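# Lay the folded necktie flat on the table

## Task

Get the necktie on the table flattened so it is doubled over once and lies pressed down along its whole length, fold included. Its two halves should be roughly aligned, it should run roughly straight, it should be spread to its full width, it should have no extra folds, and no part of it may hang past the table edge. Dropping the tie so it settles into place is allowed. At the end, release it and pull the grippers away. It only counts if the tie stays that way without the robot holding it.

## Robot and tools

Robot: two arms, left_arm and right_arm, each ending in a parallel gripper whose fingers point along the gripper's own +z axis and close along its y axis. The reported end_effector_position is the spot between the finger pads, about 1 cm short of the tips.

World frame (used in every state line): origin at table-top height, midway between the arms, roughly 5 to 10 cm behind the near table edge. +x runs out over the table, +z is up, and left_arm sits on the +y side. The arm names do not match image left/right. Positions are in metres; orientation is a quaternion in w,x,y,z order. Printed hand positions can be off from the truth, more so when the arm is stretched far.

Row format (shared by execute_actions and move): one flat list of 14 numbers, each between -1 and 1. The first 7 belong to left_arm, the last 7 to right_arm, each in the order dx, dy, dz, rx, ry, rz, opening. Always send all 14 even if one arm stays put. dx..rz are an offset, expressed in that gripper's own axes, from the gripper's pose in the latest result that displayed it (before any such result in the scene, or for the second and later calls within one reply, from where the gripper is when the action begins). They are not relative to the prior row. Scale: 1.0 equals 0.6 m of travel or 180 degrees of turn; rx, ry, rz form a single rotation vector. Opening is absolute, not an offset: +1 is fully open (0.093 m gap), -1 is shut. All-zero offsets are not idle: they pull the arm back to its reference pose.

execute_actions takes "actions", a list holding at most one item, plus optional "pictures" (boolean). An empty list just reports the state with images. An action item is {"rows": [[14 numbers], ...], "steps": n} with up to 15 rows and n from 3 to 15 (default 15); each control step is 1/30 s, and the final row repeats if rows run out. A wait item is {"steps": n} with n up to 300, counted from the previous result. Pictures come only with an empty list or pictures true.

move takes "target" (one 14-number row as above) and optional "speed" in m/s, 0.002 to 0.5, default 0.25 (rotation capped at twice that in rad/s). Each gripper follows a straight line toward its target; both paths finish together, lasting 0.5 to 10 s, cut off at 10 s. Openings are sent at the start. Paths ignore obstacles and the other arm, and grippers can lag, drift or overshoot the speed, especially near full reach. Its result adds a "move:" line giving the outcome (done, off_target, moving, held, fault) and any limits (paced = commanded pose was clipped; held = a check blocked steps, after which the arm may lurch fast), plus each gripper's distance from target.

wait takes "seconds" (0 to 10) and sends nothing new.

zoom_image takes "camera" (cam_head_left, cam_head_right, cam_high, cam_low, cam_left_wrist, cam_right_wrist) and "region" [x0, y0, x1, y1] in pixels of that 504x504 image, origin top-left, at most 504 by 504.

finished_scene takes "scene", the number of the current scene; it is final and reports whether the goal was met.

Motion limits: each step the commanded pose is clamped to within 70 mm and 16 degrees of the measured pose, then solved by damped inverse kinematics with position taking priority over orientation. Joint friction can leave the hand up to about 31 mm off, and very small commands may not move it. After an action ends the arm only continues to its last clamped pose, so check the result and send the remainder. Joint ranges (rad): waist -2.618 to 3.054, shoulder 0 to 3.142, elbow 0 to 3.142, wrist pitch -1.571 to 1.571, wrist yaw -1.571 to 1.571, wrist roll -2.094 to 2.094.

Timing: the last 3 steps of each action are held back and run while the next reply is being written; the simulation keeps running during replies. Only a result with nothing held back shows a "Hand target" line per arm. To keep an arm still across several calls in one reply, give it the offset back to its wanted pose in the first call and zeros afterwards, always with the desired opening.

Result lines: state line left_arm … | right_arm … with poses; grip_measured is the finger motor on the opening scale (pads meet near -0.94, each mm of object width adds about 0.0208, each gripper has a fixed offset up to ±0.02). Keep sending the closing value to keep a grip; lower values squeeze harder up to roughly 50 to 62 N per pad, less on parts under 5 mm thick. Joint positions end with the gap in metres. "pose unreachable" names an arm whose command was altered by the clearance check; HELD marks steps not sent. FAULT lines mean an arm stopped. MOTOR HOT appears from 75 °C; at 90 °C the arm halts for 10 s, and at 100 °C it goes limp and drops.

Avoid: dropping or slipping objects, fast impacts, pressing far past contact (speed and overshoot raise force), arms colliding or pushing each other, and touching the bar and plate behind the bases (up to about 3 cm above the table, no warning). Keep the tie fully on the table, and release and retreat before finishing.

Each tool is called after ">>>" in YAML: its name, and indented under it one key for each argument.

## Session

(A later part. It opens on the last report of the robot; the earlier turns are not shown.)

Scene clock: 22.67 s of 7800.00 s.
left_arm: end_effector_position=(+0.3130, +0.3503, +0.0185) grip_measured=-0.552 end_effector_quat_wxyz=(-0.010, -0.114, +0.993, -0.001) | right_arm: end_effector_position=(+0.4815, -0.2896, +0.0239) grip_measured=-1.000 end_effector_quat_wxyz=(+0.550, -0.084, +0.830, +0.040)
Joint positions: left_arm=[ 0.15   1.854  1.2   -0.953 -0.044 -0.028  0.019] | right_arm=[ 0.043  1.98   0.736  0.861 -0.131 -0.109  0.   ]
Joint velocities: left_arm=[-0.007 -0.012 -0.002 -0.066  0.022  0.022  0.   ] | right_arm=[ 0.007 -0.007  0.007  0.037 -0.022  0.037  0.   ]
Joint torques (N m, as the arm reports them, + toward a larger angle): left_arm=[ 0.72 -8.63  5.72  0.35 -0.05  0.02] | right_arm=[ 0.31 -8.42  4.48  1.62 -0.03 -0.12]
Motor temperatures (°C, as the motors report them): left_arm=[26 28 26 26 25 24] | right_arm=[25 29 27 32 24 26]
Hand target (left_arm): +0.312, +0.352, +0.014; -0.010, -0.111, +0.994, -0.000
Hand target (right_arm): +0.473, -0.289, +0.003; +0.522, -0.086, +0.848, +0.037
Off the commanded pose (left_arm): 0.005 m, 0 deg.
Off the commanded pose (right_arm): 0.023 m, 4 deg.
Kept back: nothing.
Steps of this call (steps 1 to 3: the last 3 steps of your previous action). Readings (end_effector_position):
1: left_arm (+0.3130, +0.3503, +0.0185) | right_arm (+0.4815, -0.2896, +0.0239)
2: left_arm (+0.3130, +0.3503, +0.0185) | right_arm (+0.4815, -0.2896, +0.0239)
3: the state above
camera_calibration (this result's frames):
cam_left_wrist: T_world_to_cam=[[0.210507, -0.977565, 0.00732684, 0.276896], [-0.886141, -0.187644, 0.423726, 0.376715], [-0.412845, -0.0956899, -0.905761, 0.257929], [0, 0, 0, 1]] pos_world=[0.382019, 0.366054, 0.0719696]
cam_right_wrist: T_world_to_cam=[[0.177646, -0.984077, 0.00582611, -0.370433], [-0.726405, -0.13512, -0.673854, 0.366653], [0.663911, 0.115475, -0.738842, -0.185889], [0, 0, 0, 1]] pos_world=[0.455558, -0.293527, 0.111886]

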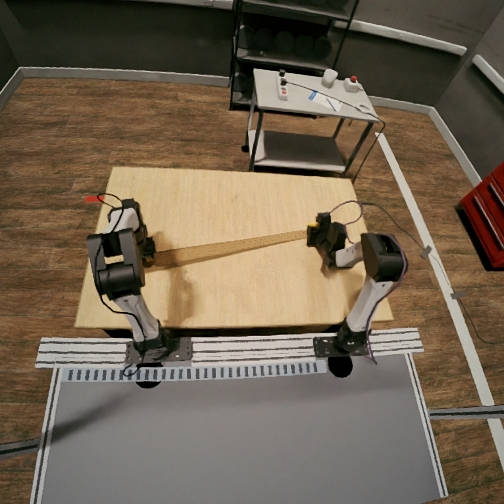

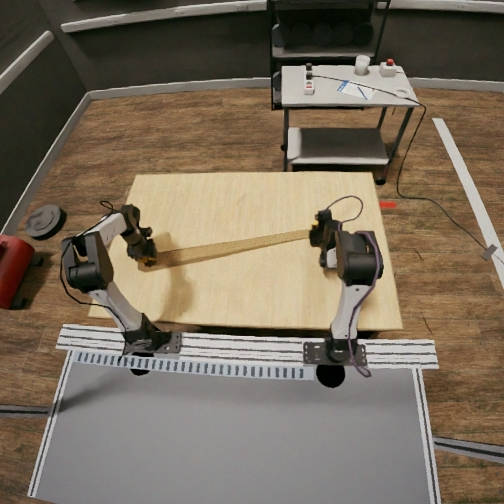

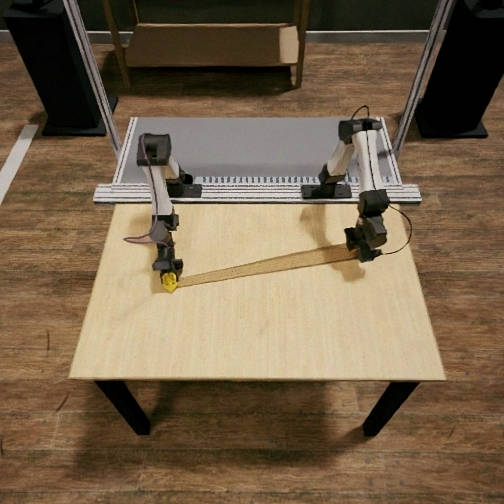

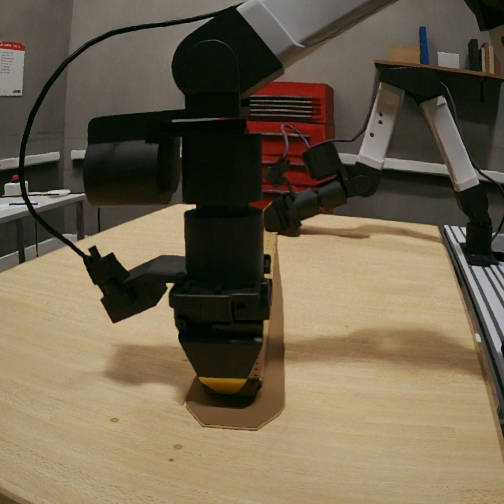

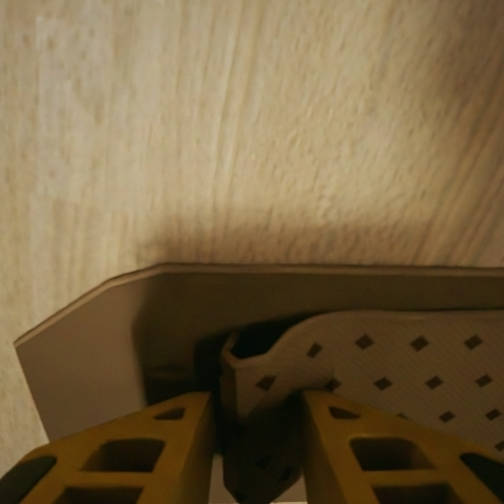

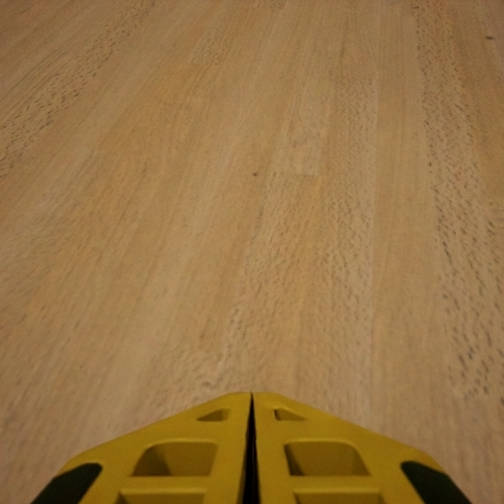

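>>> move:
  target: [0,0,-0.004,0,0,0,0.5, 0.0377,0.003,0.0033,0,0.021,0,-1]
  speed: 0.05

>>> zoom_image:
  camera: "cam_left_wrist"
  region: [120, 270, 400, 504]

Scene clock: 23.87 s of 7800.00 s.
left_arm: end_effector_position=(+0.3130, +0.3503, +0.0185) grip_measured=+0.498 end_effector_quat_wxyz=(-0.010, -0.113, +0.994, -0.001) | right_arm: end_effector_position=(+0.4815, -0.2896, +0.0239) grip_measured=-1.000 end_effector_quat_wxyz=(+0.550, -0.084, +0.830, +0.040)
Joint positions: left_arm=[ 0.15   1.854  1.2   -0.953 -0.044 -0.026  0.069] | right_arm=[ 0.043  1.98   0.736  0.861 -0.131 -0.109  0.   ]
Joint velocities: left_arm=[ 0.002 -0.012  0.002 -0.081 -0.007 -0.125 -0.   ] | right_arm=[-0.002  0.007 -0.007  0.066 -0.022 -0.022  0.   ]
Joint torques (N m, as the arm reports them, + toward a larger angle): left_arm=[ 0.29 -9.3   7.43  0.09 -0.01 -0.07] | right_arm=[ 0.33 -8.39  4.46  1.62 -0.03 -0.12]
Motor temperatures (°C, as the motors report them): left_arm=[26 29 26 26 25 24] | right_arm=[25 29 27 32 24 26]
Hand target (left_arm): +0.313, +0.350, +0.021; -0.010, -0.114, +0.993, -0.001
Hand target (right_arm): +0.473, -0.289, +0.003; +0.522, -0.086, +0.848, +0.037
Off the commanded pose (left_arm): 0.002 m, 0 deg.
Off the commanded pose (right_arm): 0.023 m, 4 deg.
Kept back: nothing.
move: off_target (right_arm)
camera_calibration (this result's frames):
cam_left_wrist: T_world_to_cam=[[0.207896, -0.978123, 0.00738004, 0.277908], [-0.886645, -0.185256, 0.423723, 0.376036], [-0.413086, -0.094634, -0.905762, 0.257635], [0, 0, 0, 1]] pos_world=[0.38206, 0.365872, 0.0719697]
cam_right_wrist: T_world_to_cam=[[0.177646, -0.984077, 0.00582611, -0.370433], [-0.726405, -0.13512, -0.673854, 0.366653], [0.663911, 0.115475, -0.738842, -0.185889], [0, 0, 0, 1]] pos_world=[0.455558, -0.293527, 0.111886]

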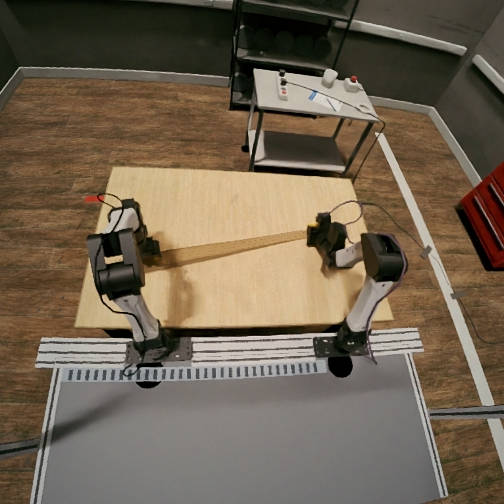

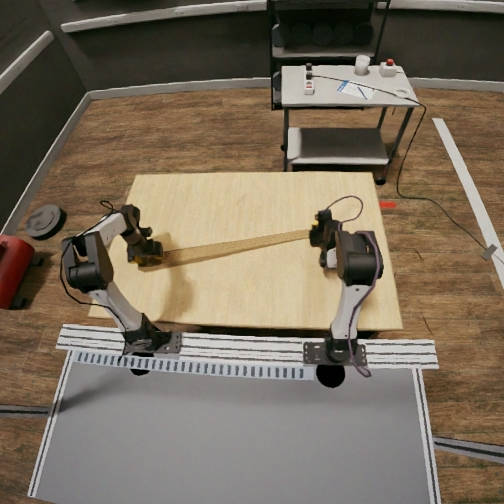

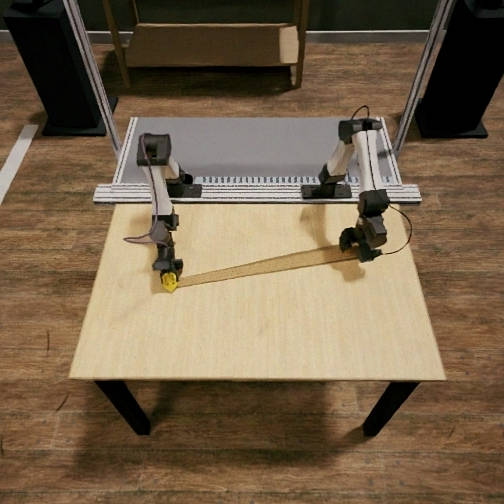

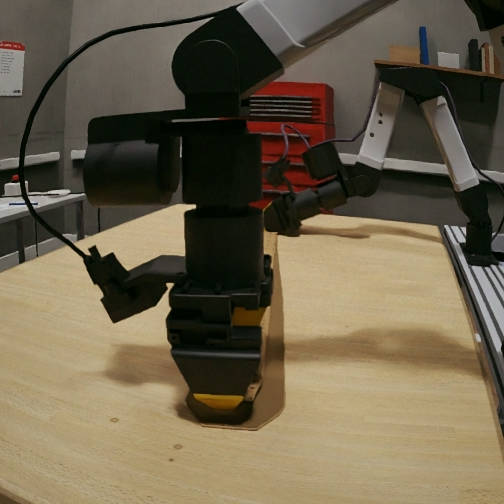

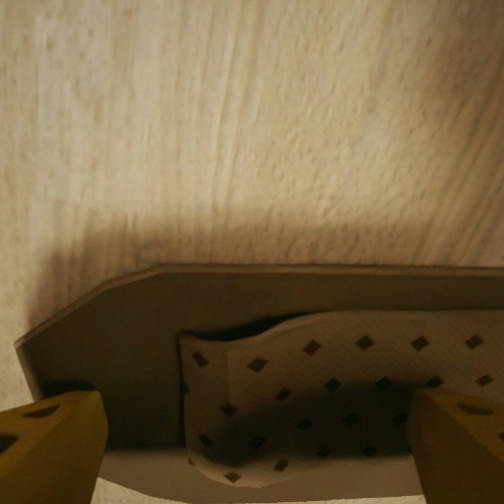

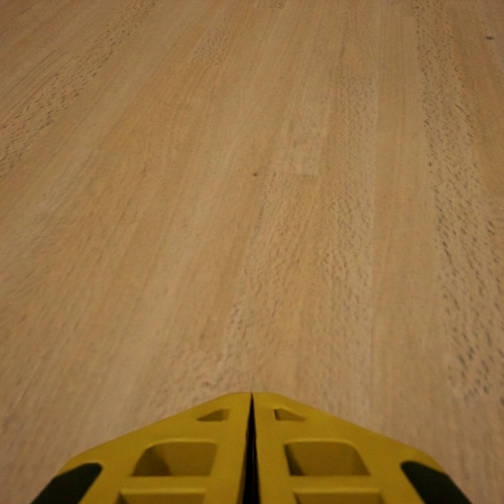

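Region (120, 270, 400, 504) of cam_left_wrist's 504x504 image, scaled by 1.800, with more detail than that image has; it fills the top 421 rows of this view, and the rest is white.

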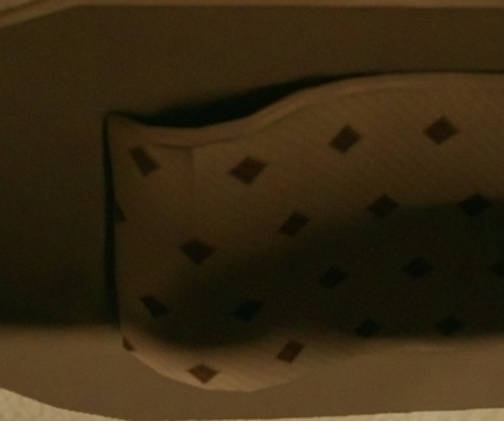

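>>> move:
  target: [0,0,-0.05,0,0,0,0.5, -0.07,0.0,-0.13,0,0.06,0,-1]
  speed: 0.1

Scene clock: 26.43 s of 7800.00 s.
left_arm: end_effector_position=(+0.3098, +0.3506, +0.0397) grip_measured=+0.498 end_effector_quat_wxyz=(-0.020, -0.112, +0.993, -0.002) | right_arm: end_effector_position=(+0.4204, -0.2945, +0.0802) grip_measured=-1.000 end_effector_quat_wxyz=(+0.458, -0.091, +0.883, +0.041)
Joint positions: left_arm=[ 0.15   1.833  1.262 -1.057 -0.044 -0.026  0.069] | right_arm=[ 0.037  1.527  0.726  0.202 -0.13  -0.134  0.   ]
Joint velocities: left_arm=[-0.007 -0.017 -0.002  0.007 -0.037 -0.037  0.   ] | right_arm=[ 0.012  0.017  0.027 -0.037  0.007 -0.007  0.   ]
Joint torques (N m, as the arm reports them, + toward a larger angle): left_arm=[  0.12 -10.2    8.65   0.02  -0.01  -0.07] | right_arm=[-0.56 -9.02  8.75  1.68 -0.04 -0.12]
Motor temperatures (°C, as the motors report them): left_arm=[26 29 26 26 25 24] | right_arm=[25 30 28 32 24 26]
Hand target (left_arm): +0.314, +0.351, +0.048; -0.010, -0.113, +0.994, -0.001
Hand target (right_arm): +0.426, -0.299, +0.093; +0.469, -0.089, +0.878, +0.032
Off the commanded pose (left_arm): 0.010 m, 1 deg.
Off the commanded pose (right_arm): 0.015 m, 2 deg.
Kept back: nothing.
move: off_target (right_arm)
camera_calibration (this result's frames):
cam_left_wrist: T_world_to_cam=[[0.207117, -0.97829, 0.00720672, 0.279049], [-0.877922, -0.182607, 0.442614, 0.359833], [-0.431688, -0.0979998, -0.896683, 0.282192], [0, 0, 0, 1]] pos_world=[0.379929, 0.366354, 0.0917585]
cam_right_wrist: T_world_to_cam=[[0.188463, -0.982048, -0.00792539, -0.367591], [-0.84938, -0.158941, -0.503281, 0.390591], [0.492986, 0.101581, -0.864087, -0.0253463], [0, 0, 0, 1]] pos_world=[0.413533, -0.296337, 0.171762]

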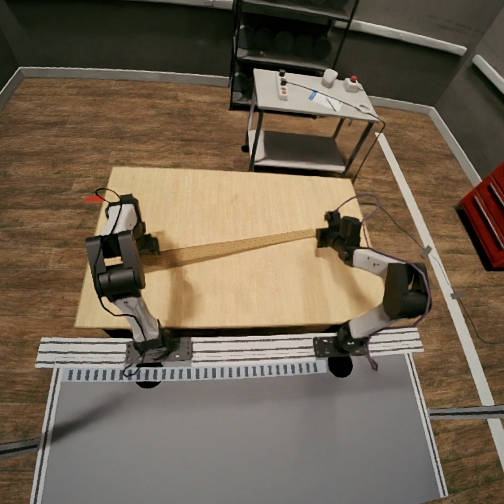

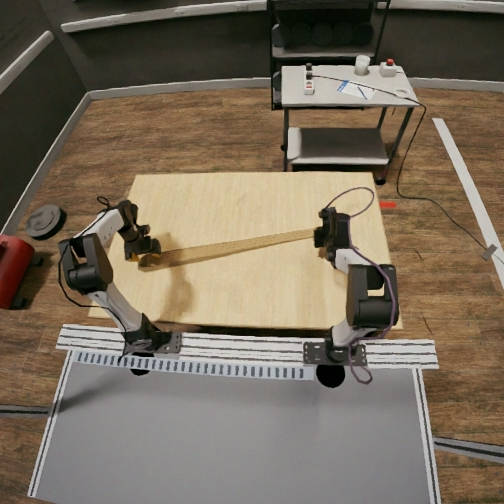

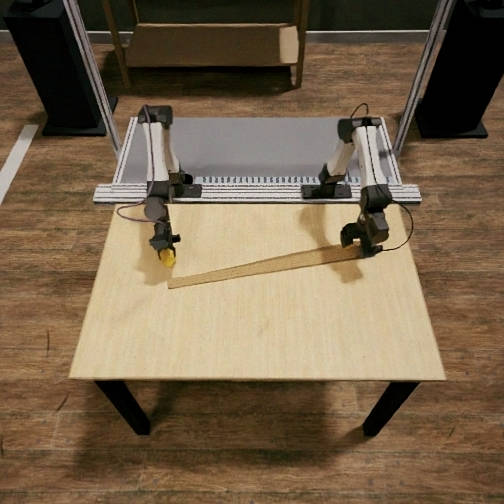

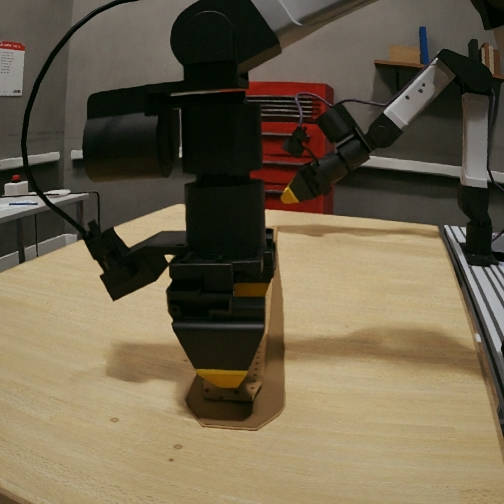

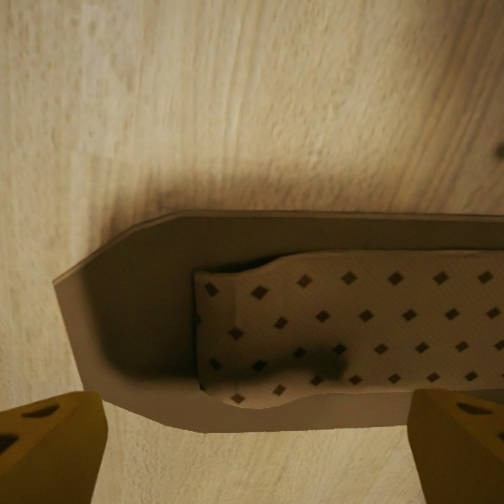

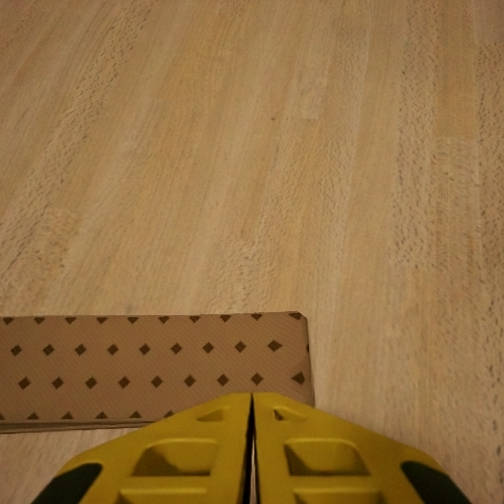

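>>> zoom_image:
  camera: "cam_high"
  region: [155, 260, 235, 300]

>>> zoom_image:
  camera: "cam_right_wrist"
  region: [200, 290, 340, 420]

>>> zoom_image:
  camera: "cam_high"
  region: [220, 235, 380, 295]

Region (155, 260, 235, 300) of cam_high's 504x504 image, scaled by 6.300, with more detail than that image has.

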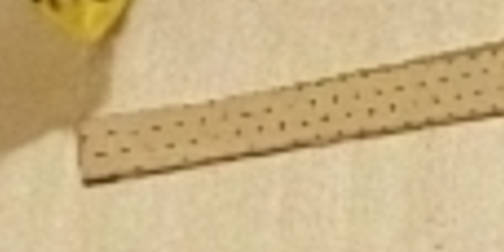

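Region (200, 290, 340, 420) of cam_right_wrist's 504x504 image, scaled by 3.600, with more detail than that image has; it fills the top 468 rows of this view, and the rest is white.

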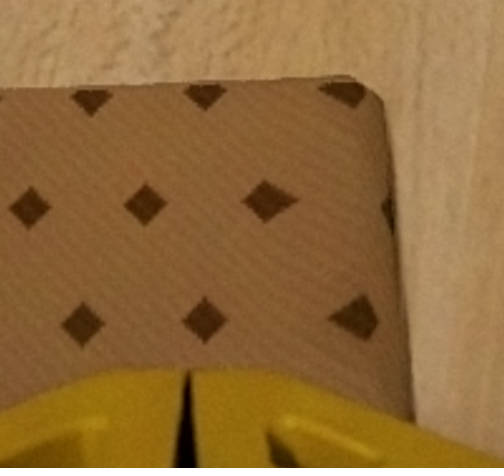

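Region (220, 235, 380, 295) of cam_high's 504x504 image, scaled by 3.150, with more detail than that image has; it fills the top 189 rows of this view, and the rest is white.

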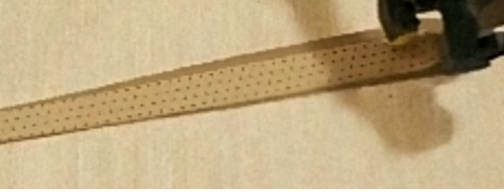

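>>> move:
  target: [-0.012,0.010,0.0,0,-0.013,0,-1, -0.0213,-0.0297,0.1325,0,-0.061,0,-1]
  speed: 0.12

Scene clock: 29.47 s of 7800.00 s.
left_arm: end_effector_position=(+0.3141, +0.3554, +0.0394) grip_measured=-1.000 end_effector_quat_wxyz=(-0.010, -0.113, +0.994, -0.002) | right_arm: end_effector_position=(+0.4878, -0.2962, +0.0387) grip_measured=-1.000 end_effector_quat_wxyz=(+0.528, -0.087, +0.843, +0.044)
Joint positions: left_arm=[ 0.163  1.833  1.262 -1.036 -0.044 -0.014  0.   ] | right_arm=[ 0.02   1.914  0.803  0.675 -0.159 -0.122  0.   ]
Joint velocities: left_arm=[ 0.002 -0.007  0.007  0.007 -0.007 -0.037  0.   ] | right_arm=[-0.017  0.002 -0.012 -0.007  0.022 -0.007  0.   ]
Joint torques (N m, as the arm reports them, + toward a larger angle): left_arm=[ 0.75 -9.85  5.97  0.4  -0.03  0.05] | right_arm=[-0.48 -9.54  7.04  2.04 -0.29 -0.02]
Motor temperatures (°C, as the motors report them): left_arm=[26 29 27 26 25 24] | right_arm=[25 30 28 32 24 26]
Hand target (left_arm): +0.315, +0.358, +0.039; -0.000, -0.113, +0.994, -0.000
Hand target (right_arm): +0.495, -0.297, +0.045; +0.540, -0.085, +0.836, +0.049
Off the commanded pose (left_arm): 0.003 m, 1 deg.
Off the commanded pose (right_arm): 0.010 m, 2 deg.
Kept back: nothing.
move: done
camera_calibration (this result's frames):
cam_left_wrist: T_world_to_cam=[[0.208662, -0.977957, 0.00780297, 0.282258], [-0.886628, -0.185797, 0.423521, 0.369235], [-0.412736, -0.0952913, -0.905852, 0.277655], [0, 0, 0, 1]] pos_world=[0.383076, 0.371097, 0.092933]
cam_right_wrist: T_world_to_cam=[[0.186558, -0.982439, -0.00306772, -0.381637], [-0.758125, -0.141975, -0.636467, 0.392285], [0.624854, 0.121064, -0.771298, -0.156463], [0, 0, 0, 1]] pos_world=[0.466365, -0.300298, 0.127826]

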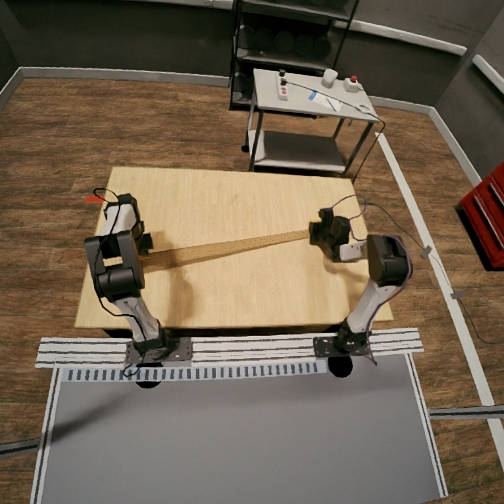

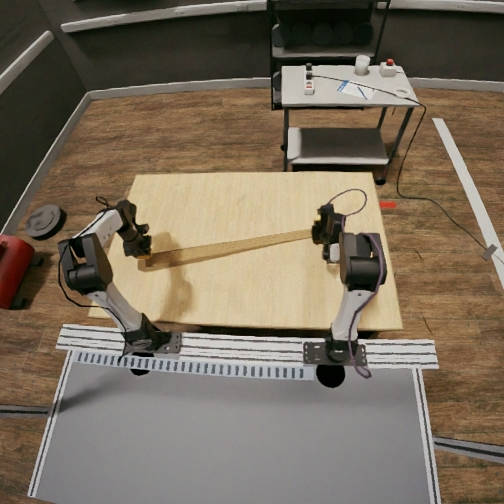

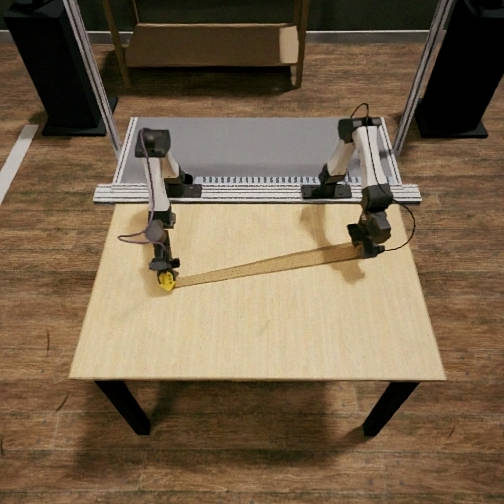

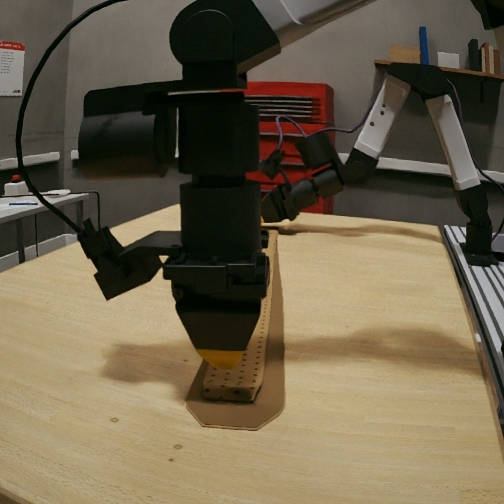

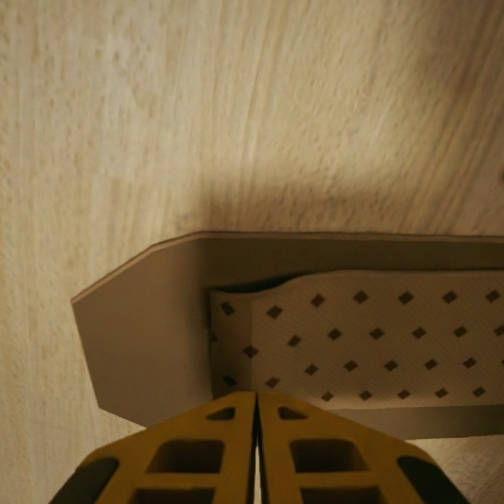

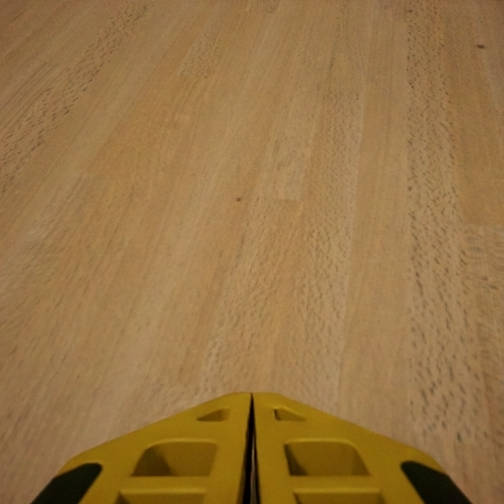

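>>> move:
  target: [0,0,0.069,0,-0.004,0,-1, 0.0345,0,0.0204,0,0,0,-1]
  speed: 0.05

Scene clock: 30.77 s of 7800.00 s.
left_arm: end_effector_position=(+0.3100, +0.3533, +0.0135) grip_measured=-1.000 end_effector_quat_wxyz=(-0.010, -0.113, +0.994, -0.002) | right_arm: end_effector_position=(+0.4924, -0.2958, +0.0235) grip_measured=-1.000 end_effector_quat_wxyz=(+0.535, -0.087, +0.839, +0.044)
Joint positions: left_arm=[ 0.163  1.853  1.178 -0.931 -0.044 -0.014  0.   ] | right_arm=[ 0.02   1.988  0.803  0.765 -0.159 -0.122  0.   ]
Joint velocities: left_arm=[-0.007  0.022 -0.007 -0.022  0.022  0.051  0.   ] | right_arm=[-0.007  0.017 -0.002  0.007 -0.007  0.007  0.   ]
Joint torques (N m, as the arm reports them, + toward a larger angle): left_arm=[ 0.59 -6.9   3.84  0.87 -0.02  0.  ] | right_arm=[ 0.03 -9.44  4.83  1.91 -0.14 -0.05]
Motor temperatures (°C, as the motors report them): left_arm=[26 29 27 26 25 24] | right_arm=[25 30 28 32 24 26]
Hand target (left_arm): +0.312, +0.354, -0.001; -0.004, -0.113, +0.994, -0.001
Hand target (right_arm): +0.490, -0.296, +0.015; +0.528, -0.087, +0.843, +0.044
Off the commanded pose (left_arm): 0.016 m, 1 deg.
Off the commanded pose (right_arm): 0.009 m, 1 deg.
Kept back: nothing.
move: off_target (left_arm)
camera_calibration (this result's frames):
cam_left_wrist: T_world_to_cam=[[0.208662, -0.977957, 0.00780297, 0.28127], [-0.886628, -0.185797, 0.423521, 0.376238], [-0.412736, -0.0952913, -0.905852, 0.252329], [0, 0, 0, 1]] pos_world=[0.379037, 0.369018, 0.067033]
cam_right_wrist: T_world_to_cam=[[0.186215, -0.982509, 0.0000792541, -0.382156], [-0.747391, -0.141706, -0.649096, 0.381355], [0.637754, 0.120812, -0.760706, -0.177752], [0, 0, 0, 1]] pos_world=[0.469546, -0.299957, 0.112349]

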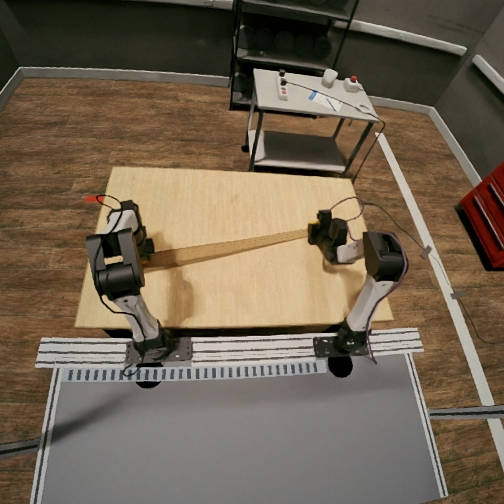

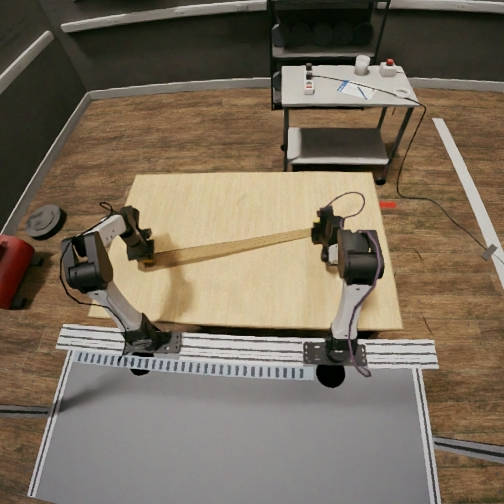

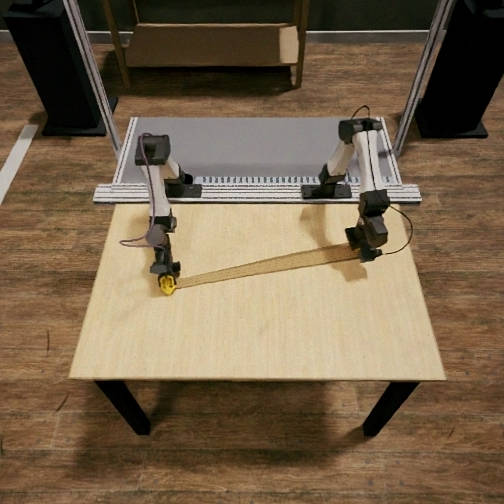

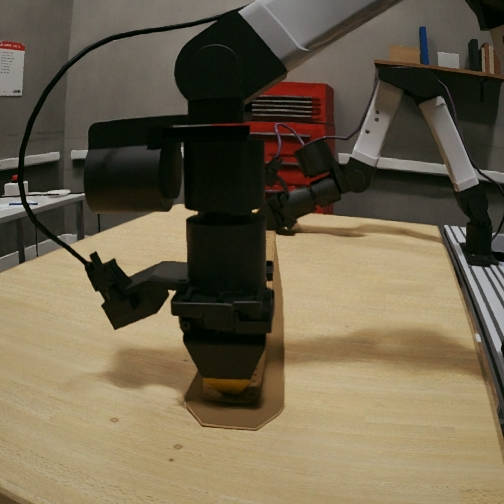

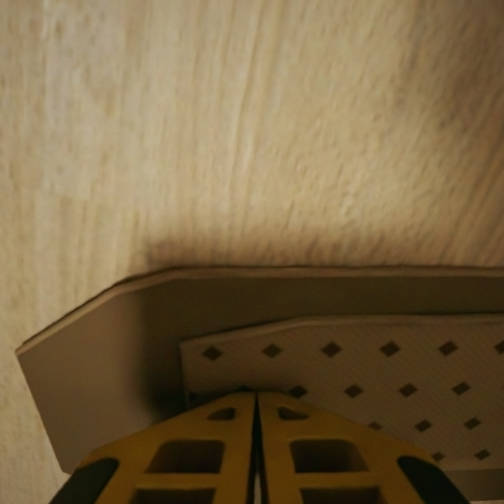

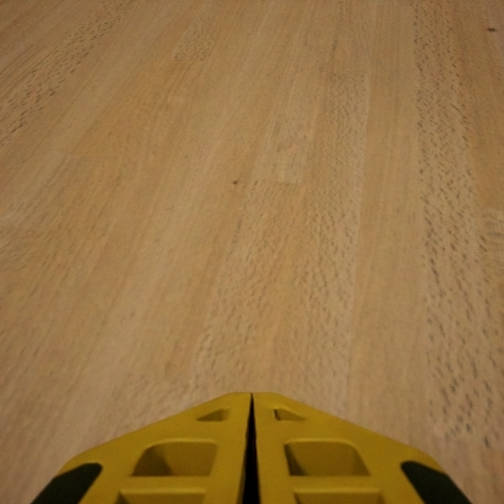

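>>> move:
  target: [0,0,0.026,0,0,0,-1, 0.07,0,0.002,0,0.05,0,-1]
  speed: 0.05

Scene clock: 32.80 s of 7800.00 s.
left_arm: end_effector_position=(+0.3101, +0.3534, +0.0139) grip_measured=-1.000 end_effector_quat_wxyz=(-0.008, -0.113, +0.994, -0.002) | right_arm: end_effector_position=(+0.4917, -0.2958, +0.0218) grip_measured=-1.000 end_effector_quat_wxyz=(+0.532, -0.091, +0.841, +0.041)
Joint positions: left_arm=[ 0.163  1.85   1.176 -0.929 -0.044 -0.014  0.   ] | right_arm=[ 0.02   1.988  0.803  0.758 -0.159 -0.132  0.   ]
Joint velocities: left_arm=[ 0.012  0.017 -0.002  0.007 -0.007 -0.051  0.   ] | right_arm=[ 0.007 -0.002 -0.002 -0.051  0.007 -0.022  0.   ]
Joint torques (N m, as the arm reports them, + toward a larger angle): left_arm=[ 0.39 -6.86  3.67  0.75 -0.02 -0.03] | right_arm=[-0.26 -9.56  4.95  0.85  0.01 -0.21]
Motor temperatures (°C, as the motors report them): left_arm=[26 30 27 26 25 24] | right_arm=[25 31 28 32 24 26]
Hand target (left_arm): +0.309, +0.353, -0.001; -0.010, -0.113, +0.994, -0.002
Hand target (right_arm): +0.474, -0.299, -0.013; +0.470, -0.092, +0.877, +0.037
Off the commanded pose (left_arm): 0.016 m, 0 deg.
Off the commanded pose (right_arm): 0.040 m, 9 deg.
Kept back: nothing.
move: off_target (left_arm, right_arm)
camera_calibration (this result's frames):
cam_left_wrist: T_world_to_cam=[[0.208761, -0.977936, 0.00779573, 0.281245], [-0.887706, -0.186143, 0.421103, 0.376621], [-0.410361, -0.0948302, -0.906979, 0.251779], [0, 0, 0, 1]] pos_world=[0.378936, 0.369021, 0.0675697]
cam_right_wrist: T_world_to_cam=[[0.190717, -0.981613, 0.00795035, -0.38409], [-0.750546, -0.151034, -0.643327, 0.378304], [0.632699, 0.116727, -0.76555, -0.177202], [0, 0, 0, 1]] pos_world=[0.469303, -0.299207, 0.11077]

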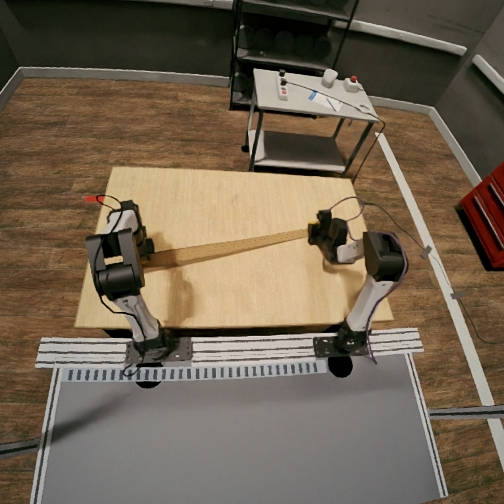

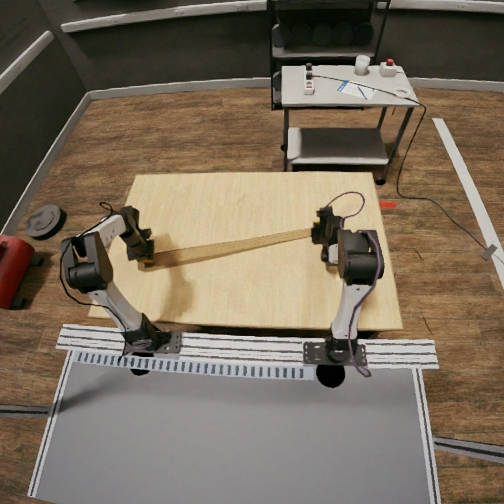

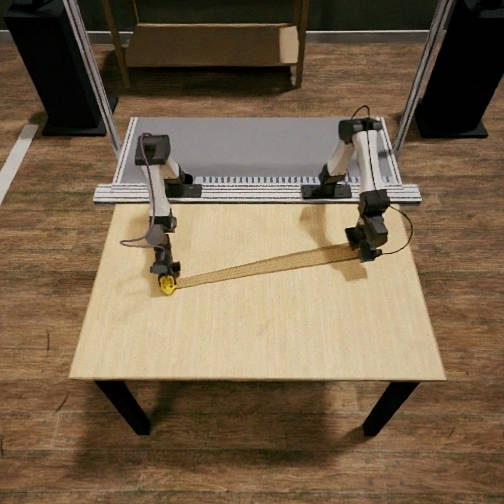

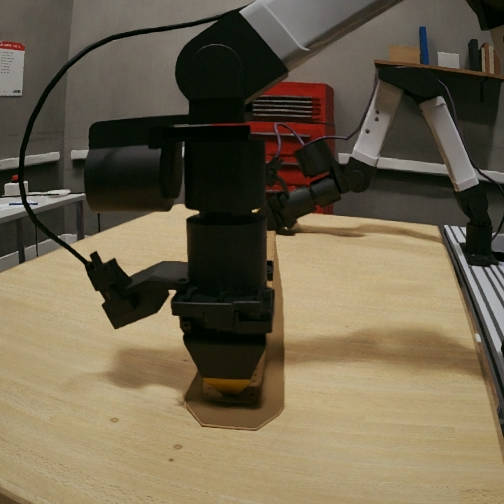

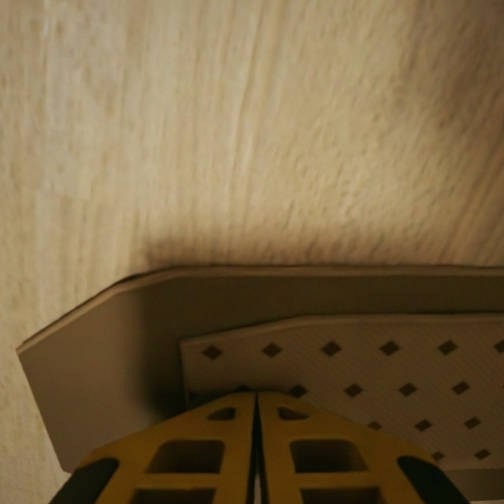

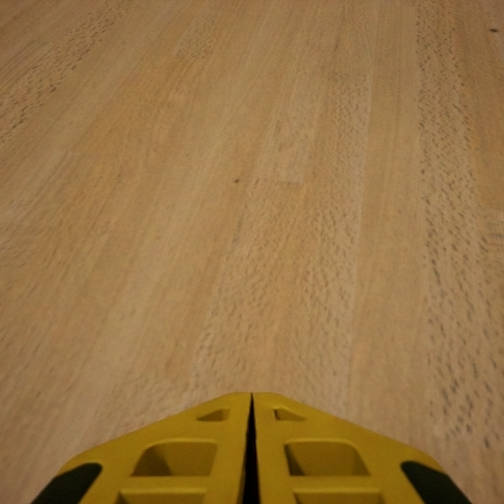

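>>> move:
  target: [0.002,0,-0.1,0,0,0,-1, -0.085,-0.002,-0.04,0,0,0,-1]
  speed: 0.1

>>> move:
  target: [0.0,0,-0.26,0,-0.22,0,-1, 0.04,0.0,-0.2,0,-0.03,0,-1]
  speed: 0.3

Scene clock: 34.33 s of 7800.00 s.
left_arm: end_effector_position=(+0.3076, +0.3553, +0.0666) grip_measured=-1.000 end_effector_quat_wxyz=(-0.016, -0.113, +0.994, -0.002) | right_arm: end_effector_position=(+0.4884, -0.2968, +0.0687) grip_measured=-1.000 end_effector_quat_wxyz=(+0.526, -0.091, +0.845, +0.042)
Joint positions: left_arm=[ 0.163  1.794  1.325 -1.15  -0.044 -0.014  0.   ] | right_arm=[ 0.02   1.818  0.844  0.532 -0.159 -0.132  0.   ]
Joint velocities: left_arm=[ 0.012 -0.007 -0.007  0.037 -0.007 -0.007  0.   ] | right_arm=[ 0.002 -0.007 -0.007  0.022 -0.051 -0.037  0.   ]
Joint torques (N m, as the arm reports them, + toward a larger angle): left_arm=[-0.08 -9.64  8.65  0.04 -0.02 -0.1 ] | right_arm=[  0.26 -11.53   7.42   1.77  -0.12  -0.04]
Motor temperatures (°C, as the motors report them): left_arm=[26 30 27 26 25 24] | right_arm=[25 31 28 32 24 26]
Hand target (left_arm): +0.310, +0.354, +0.074; -0.008, -0.113, +0.994, -0.002
Hand target (right_arm): +0.492, -0.296, +0.078; +0.533, -0.091, +0.840, +0.041
Off the commanded pose (left_arm): 0.008 m, 1 deg.
Off the commanded pose (right_arm): 0.010 m, 1 deg.
Kept back: nothing.
move: done
camera_calibration (this result's frames):
cam_left_wrist: T_world_to_cam=[[0.208213, -0.978052, 0.00783951, 0.283435], [-0.881617, -0.1842, 0.434536, 0.349108], [-0.423555, -0.0973875, -0.90062, 0.303303], [0, 0, 0, 1]] pos_world=[0.37723, 0.371058, 0.119238]
cam_right_wrist: T_world_to_cam=[[0.191484, -0.981484, 0.00485224, -0.384927], [-0.760164, -0.151429, -0.631838, 0.40969], [0.620874, 0.117298, -0.775085, -0.132506], [0, 0, 0, 1]] pos_world=[0.467409, -0.300218, 0.158022]

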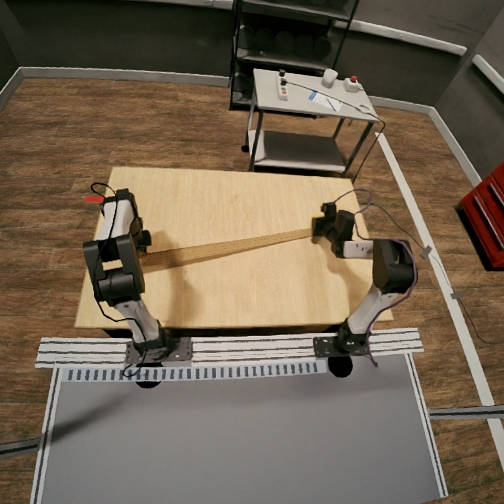

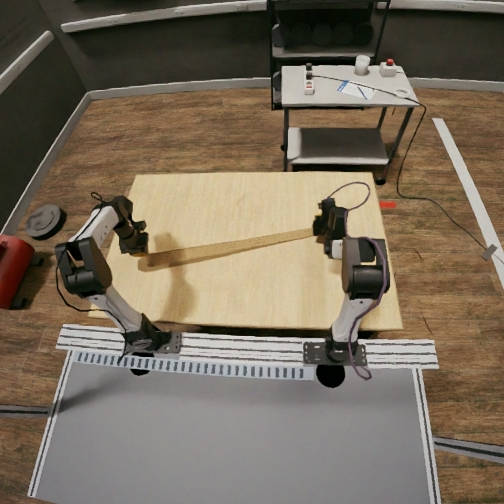

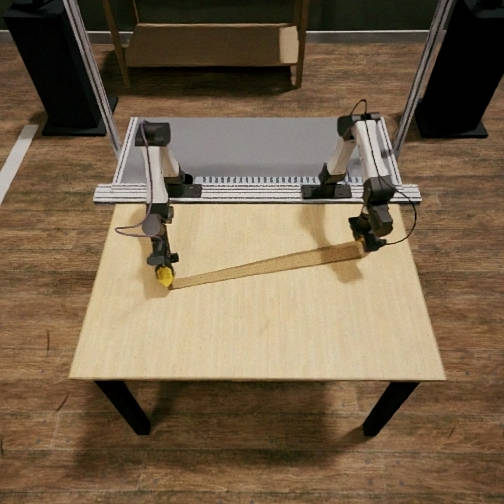

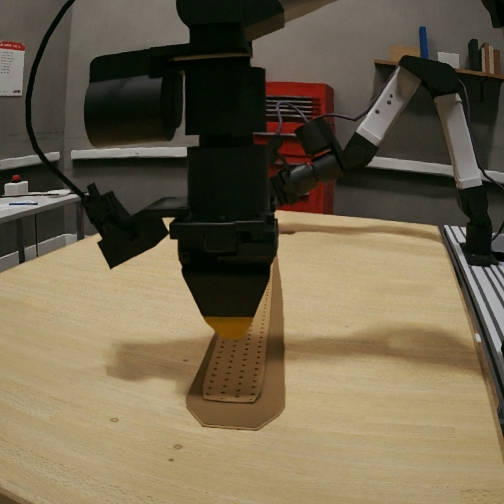

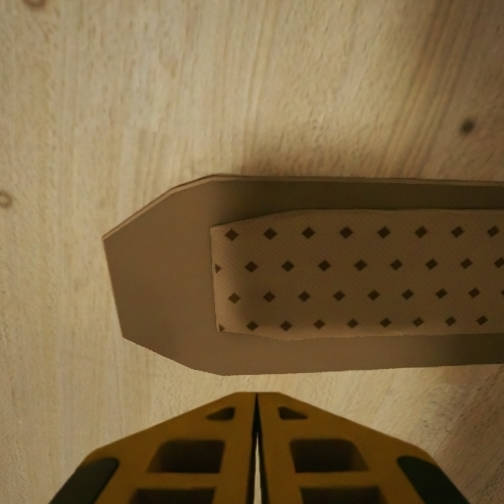

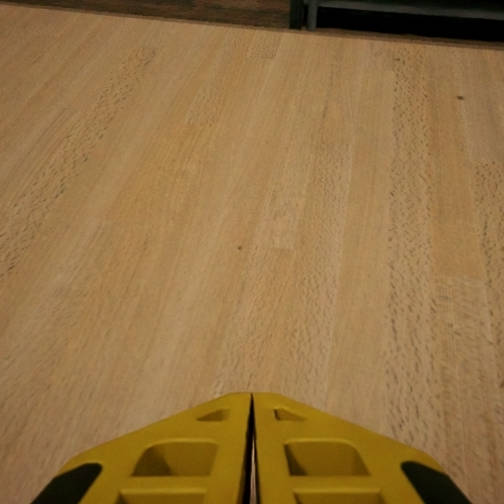

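Scene clock: 36.00 s of 7800.00 s.
left_arm: end_effector_position=(+0.3100, +0.3635, +0.2235) grip_measured=-1.000 end_effector_quat_wxyz=(+0.315, -0.122, +0.941, +0.032) | right_arm: end_effector_position=(+0.3783, -0.3203, +0.1026) grip_measured=-1.000 end_effector_quat_wxyz=(+0.568, -0.085, +0.818, +0.044)
Joint positions: left_arm=[ 0.163  1.231  1.241 -0.951 -0.046 -0.014  0.   ] | right_arm=[-0.085  1.335  0.406  0.58  -0.261 -0.149  0.   ]
Joint velocities: left_arm=[ 0.012 -0.012 -0.007 -0.022  0.081  0.037  0.   ] | right_arm=[-0.002  0.012  0.007  0.022 -0.11  -0.007  0.   ]
Joint torques (N m, as the arm reports them, + toward a larger angle): left_arm=[-0.89 -4.77  6.68  1.82 -0.04  0.02] | right_arm=[-0.68 -7.08  5.14  1.84 -0.32 -0.11]
Motor temperatures (°C, as the motors report them): left_arm=[26 30 27 26 25 24] | right_arm=[25 31 29 33 24 26]
Hand target (left_arm): +0.313, +0.359, +0.222; +0.322, -0.112, +0.940, +0.032
Hand target (right_arm): +0.373, -0.320, +0.100; +0.565, -0.088, +0.819, +0.046
Off the commanded pose (left_arm): 0.007 m, 2 deg.
Off the commanded pose (right_arm): 0.006 m, 1 deg.
Kept back: nothing.
move: done
camera_calibration (this result's frames):
cam_left_wrist: T_world_to_cam=[[0.233221, -0.972346, 0.0122746, 0.278926], [-0.946948, -0.229963, -0.224516, 0.468732], [0.22113, 0.0407383, -0.974393, 0.212855], [0, 0, 0, 1]] pos_world=[0.331745, 0.370332, 0.309218]
cam_right_wrist: T_world_to_cam=[[0.184067, -0.9829, 0.00516117, -0.384762], [-0.69535, -0.133925, -0.706082, 0.332544], [0.694699, 0.126378, -0.708111, -0.0669934], [0, 0, 0, 1]] pos_world=[0.348597, -0.32518, 0.189351]

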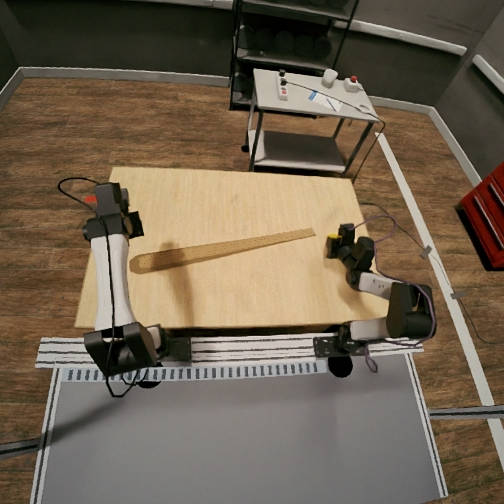

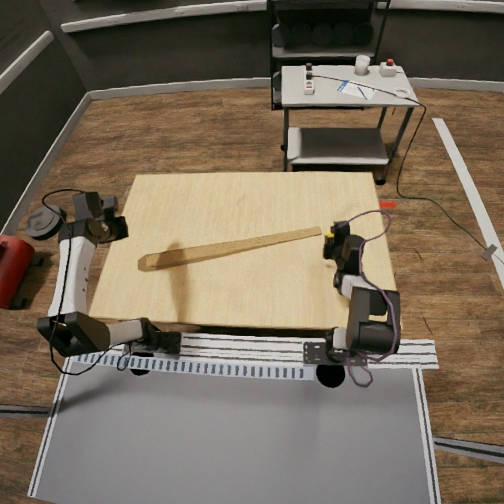

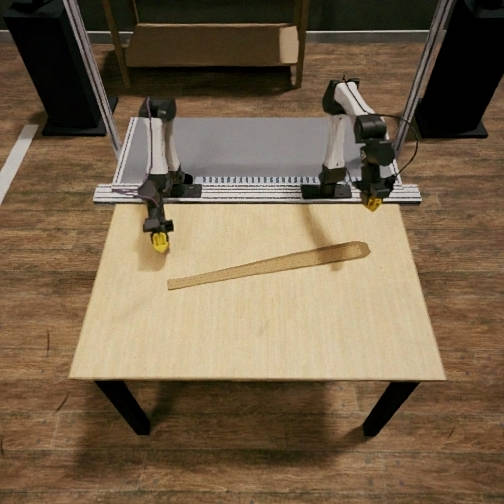

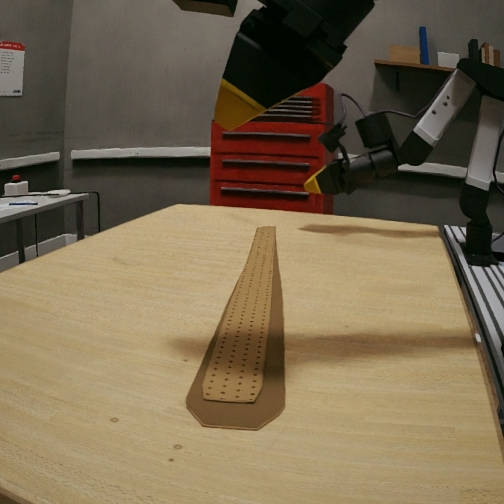

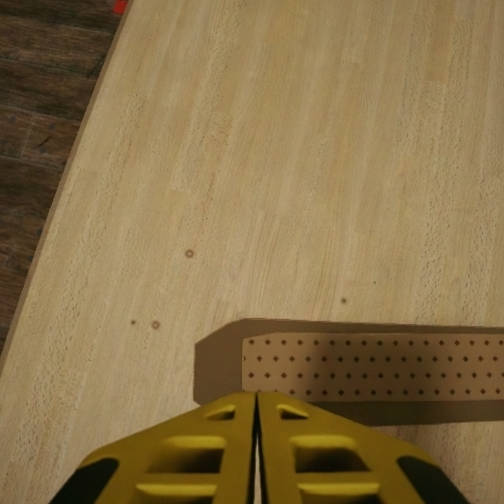

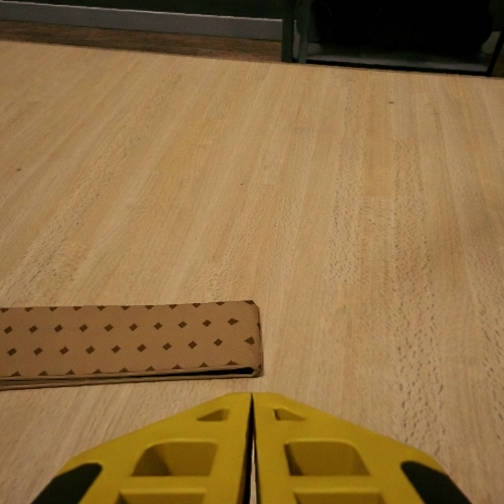

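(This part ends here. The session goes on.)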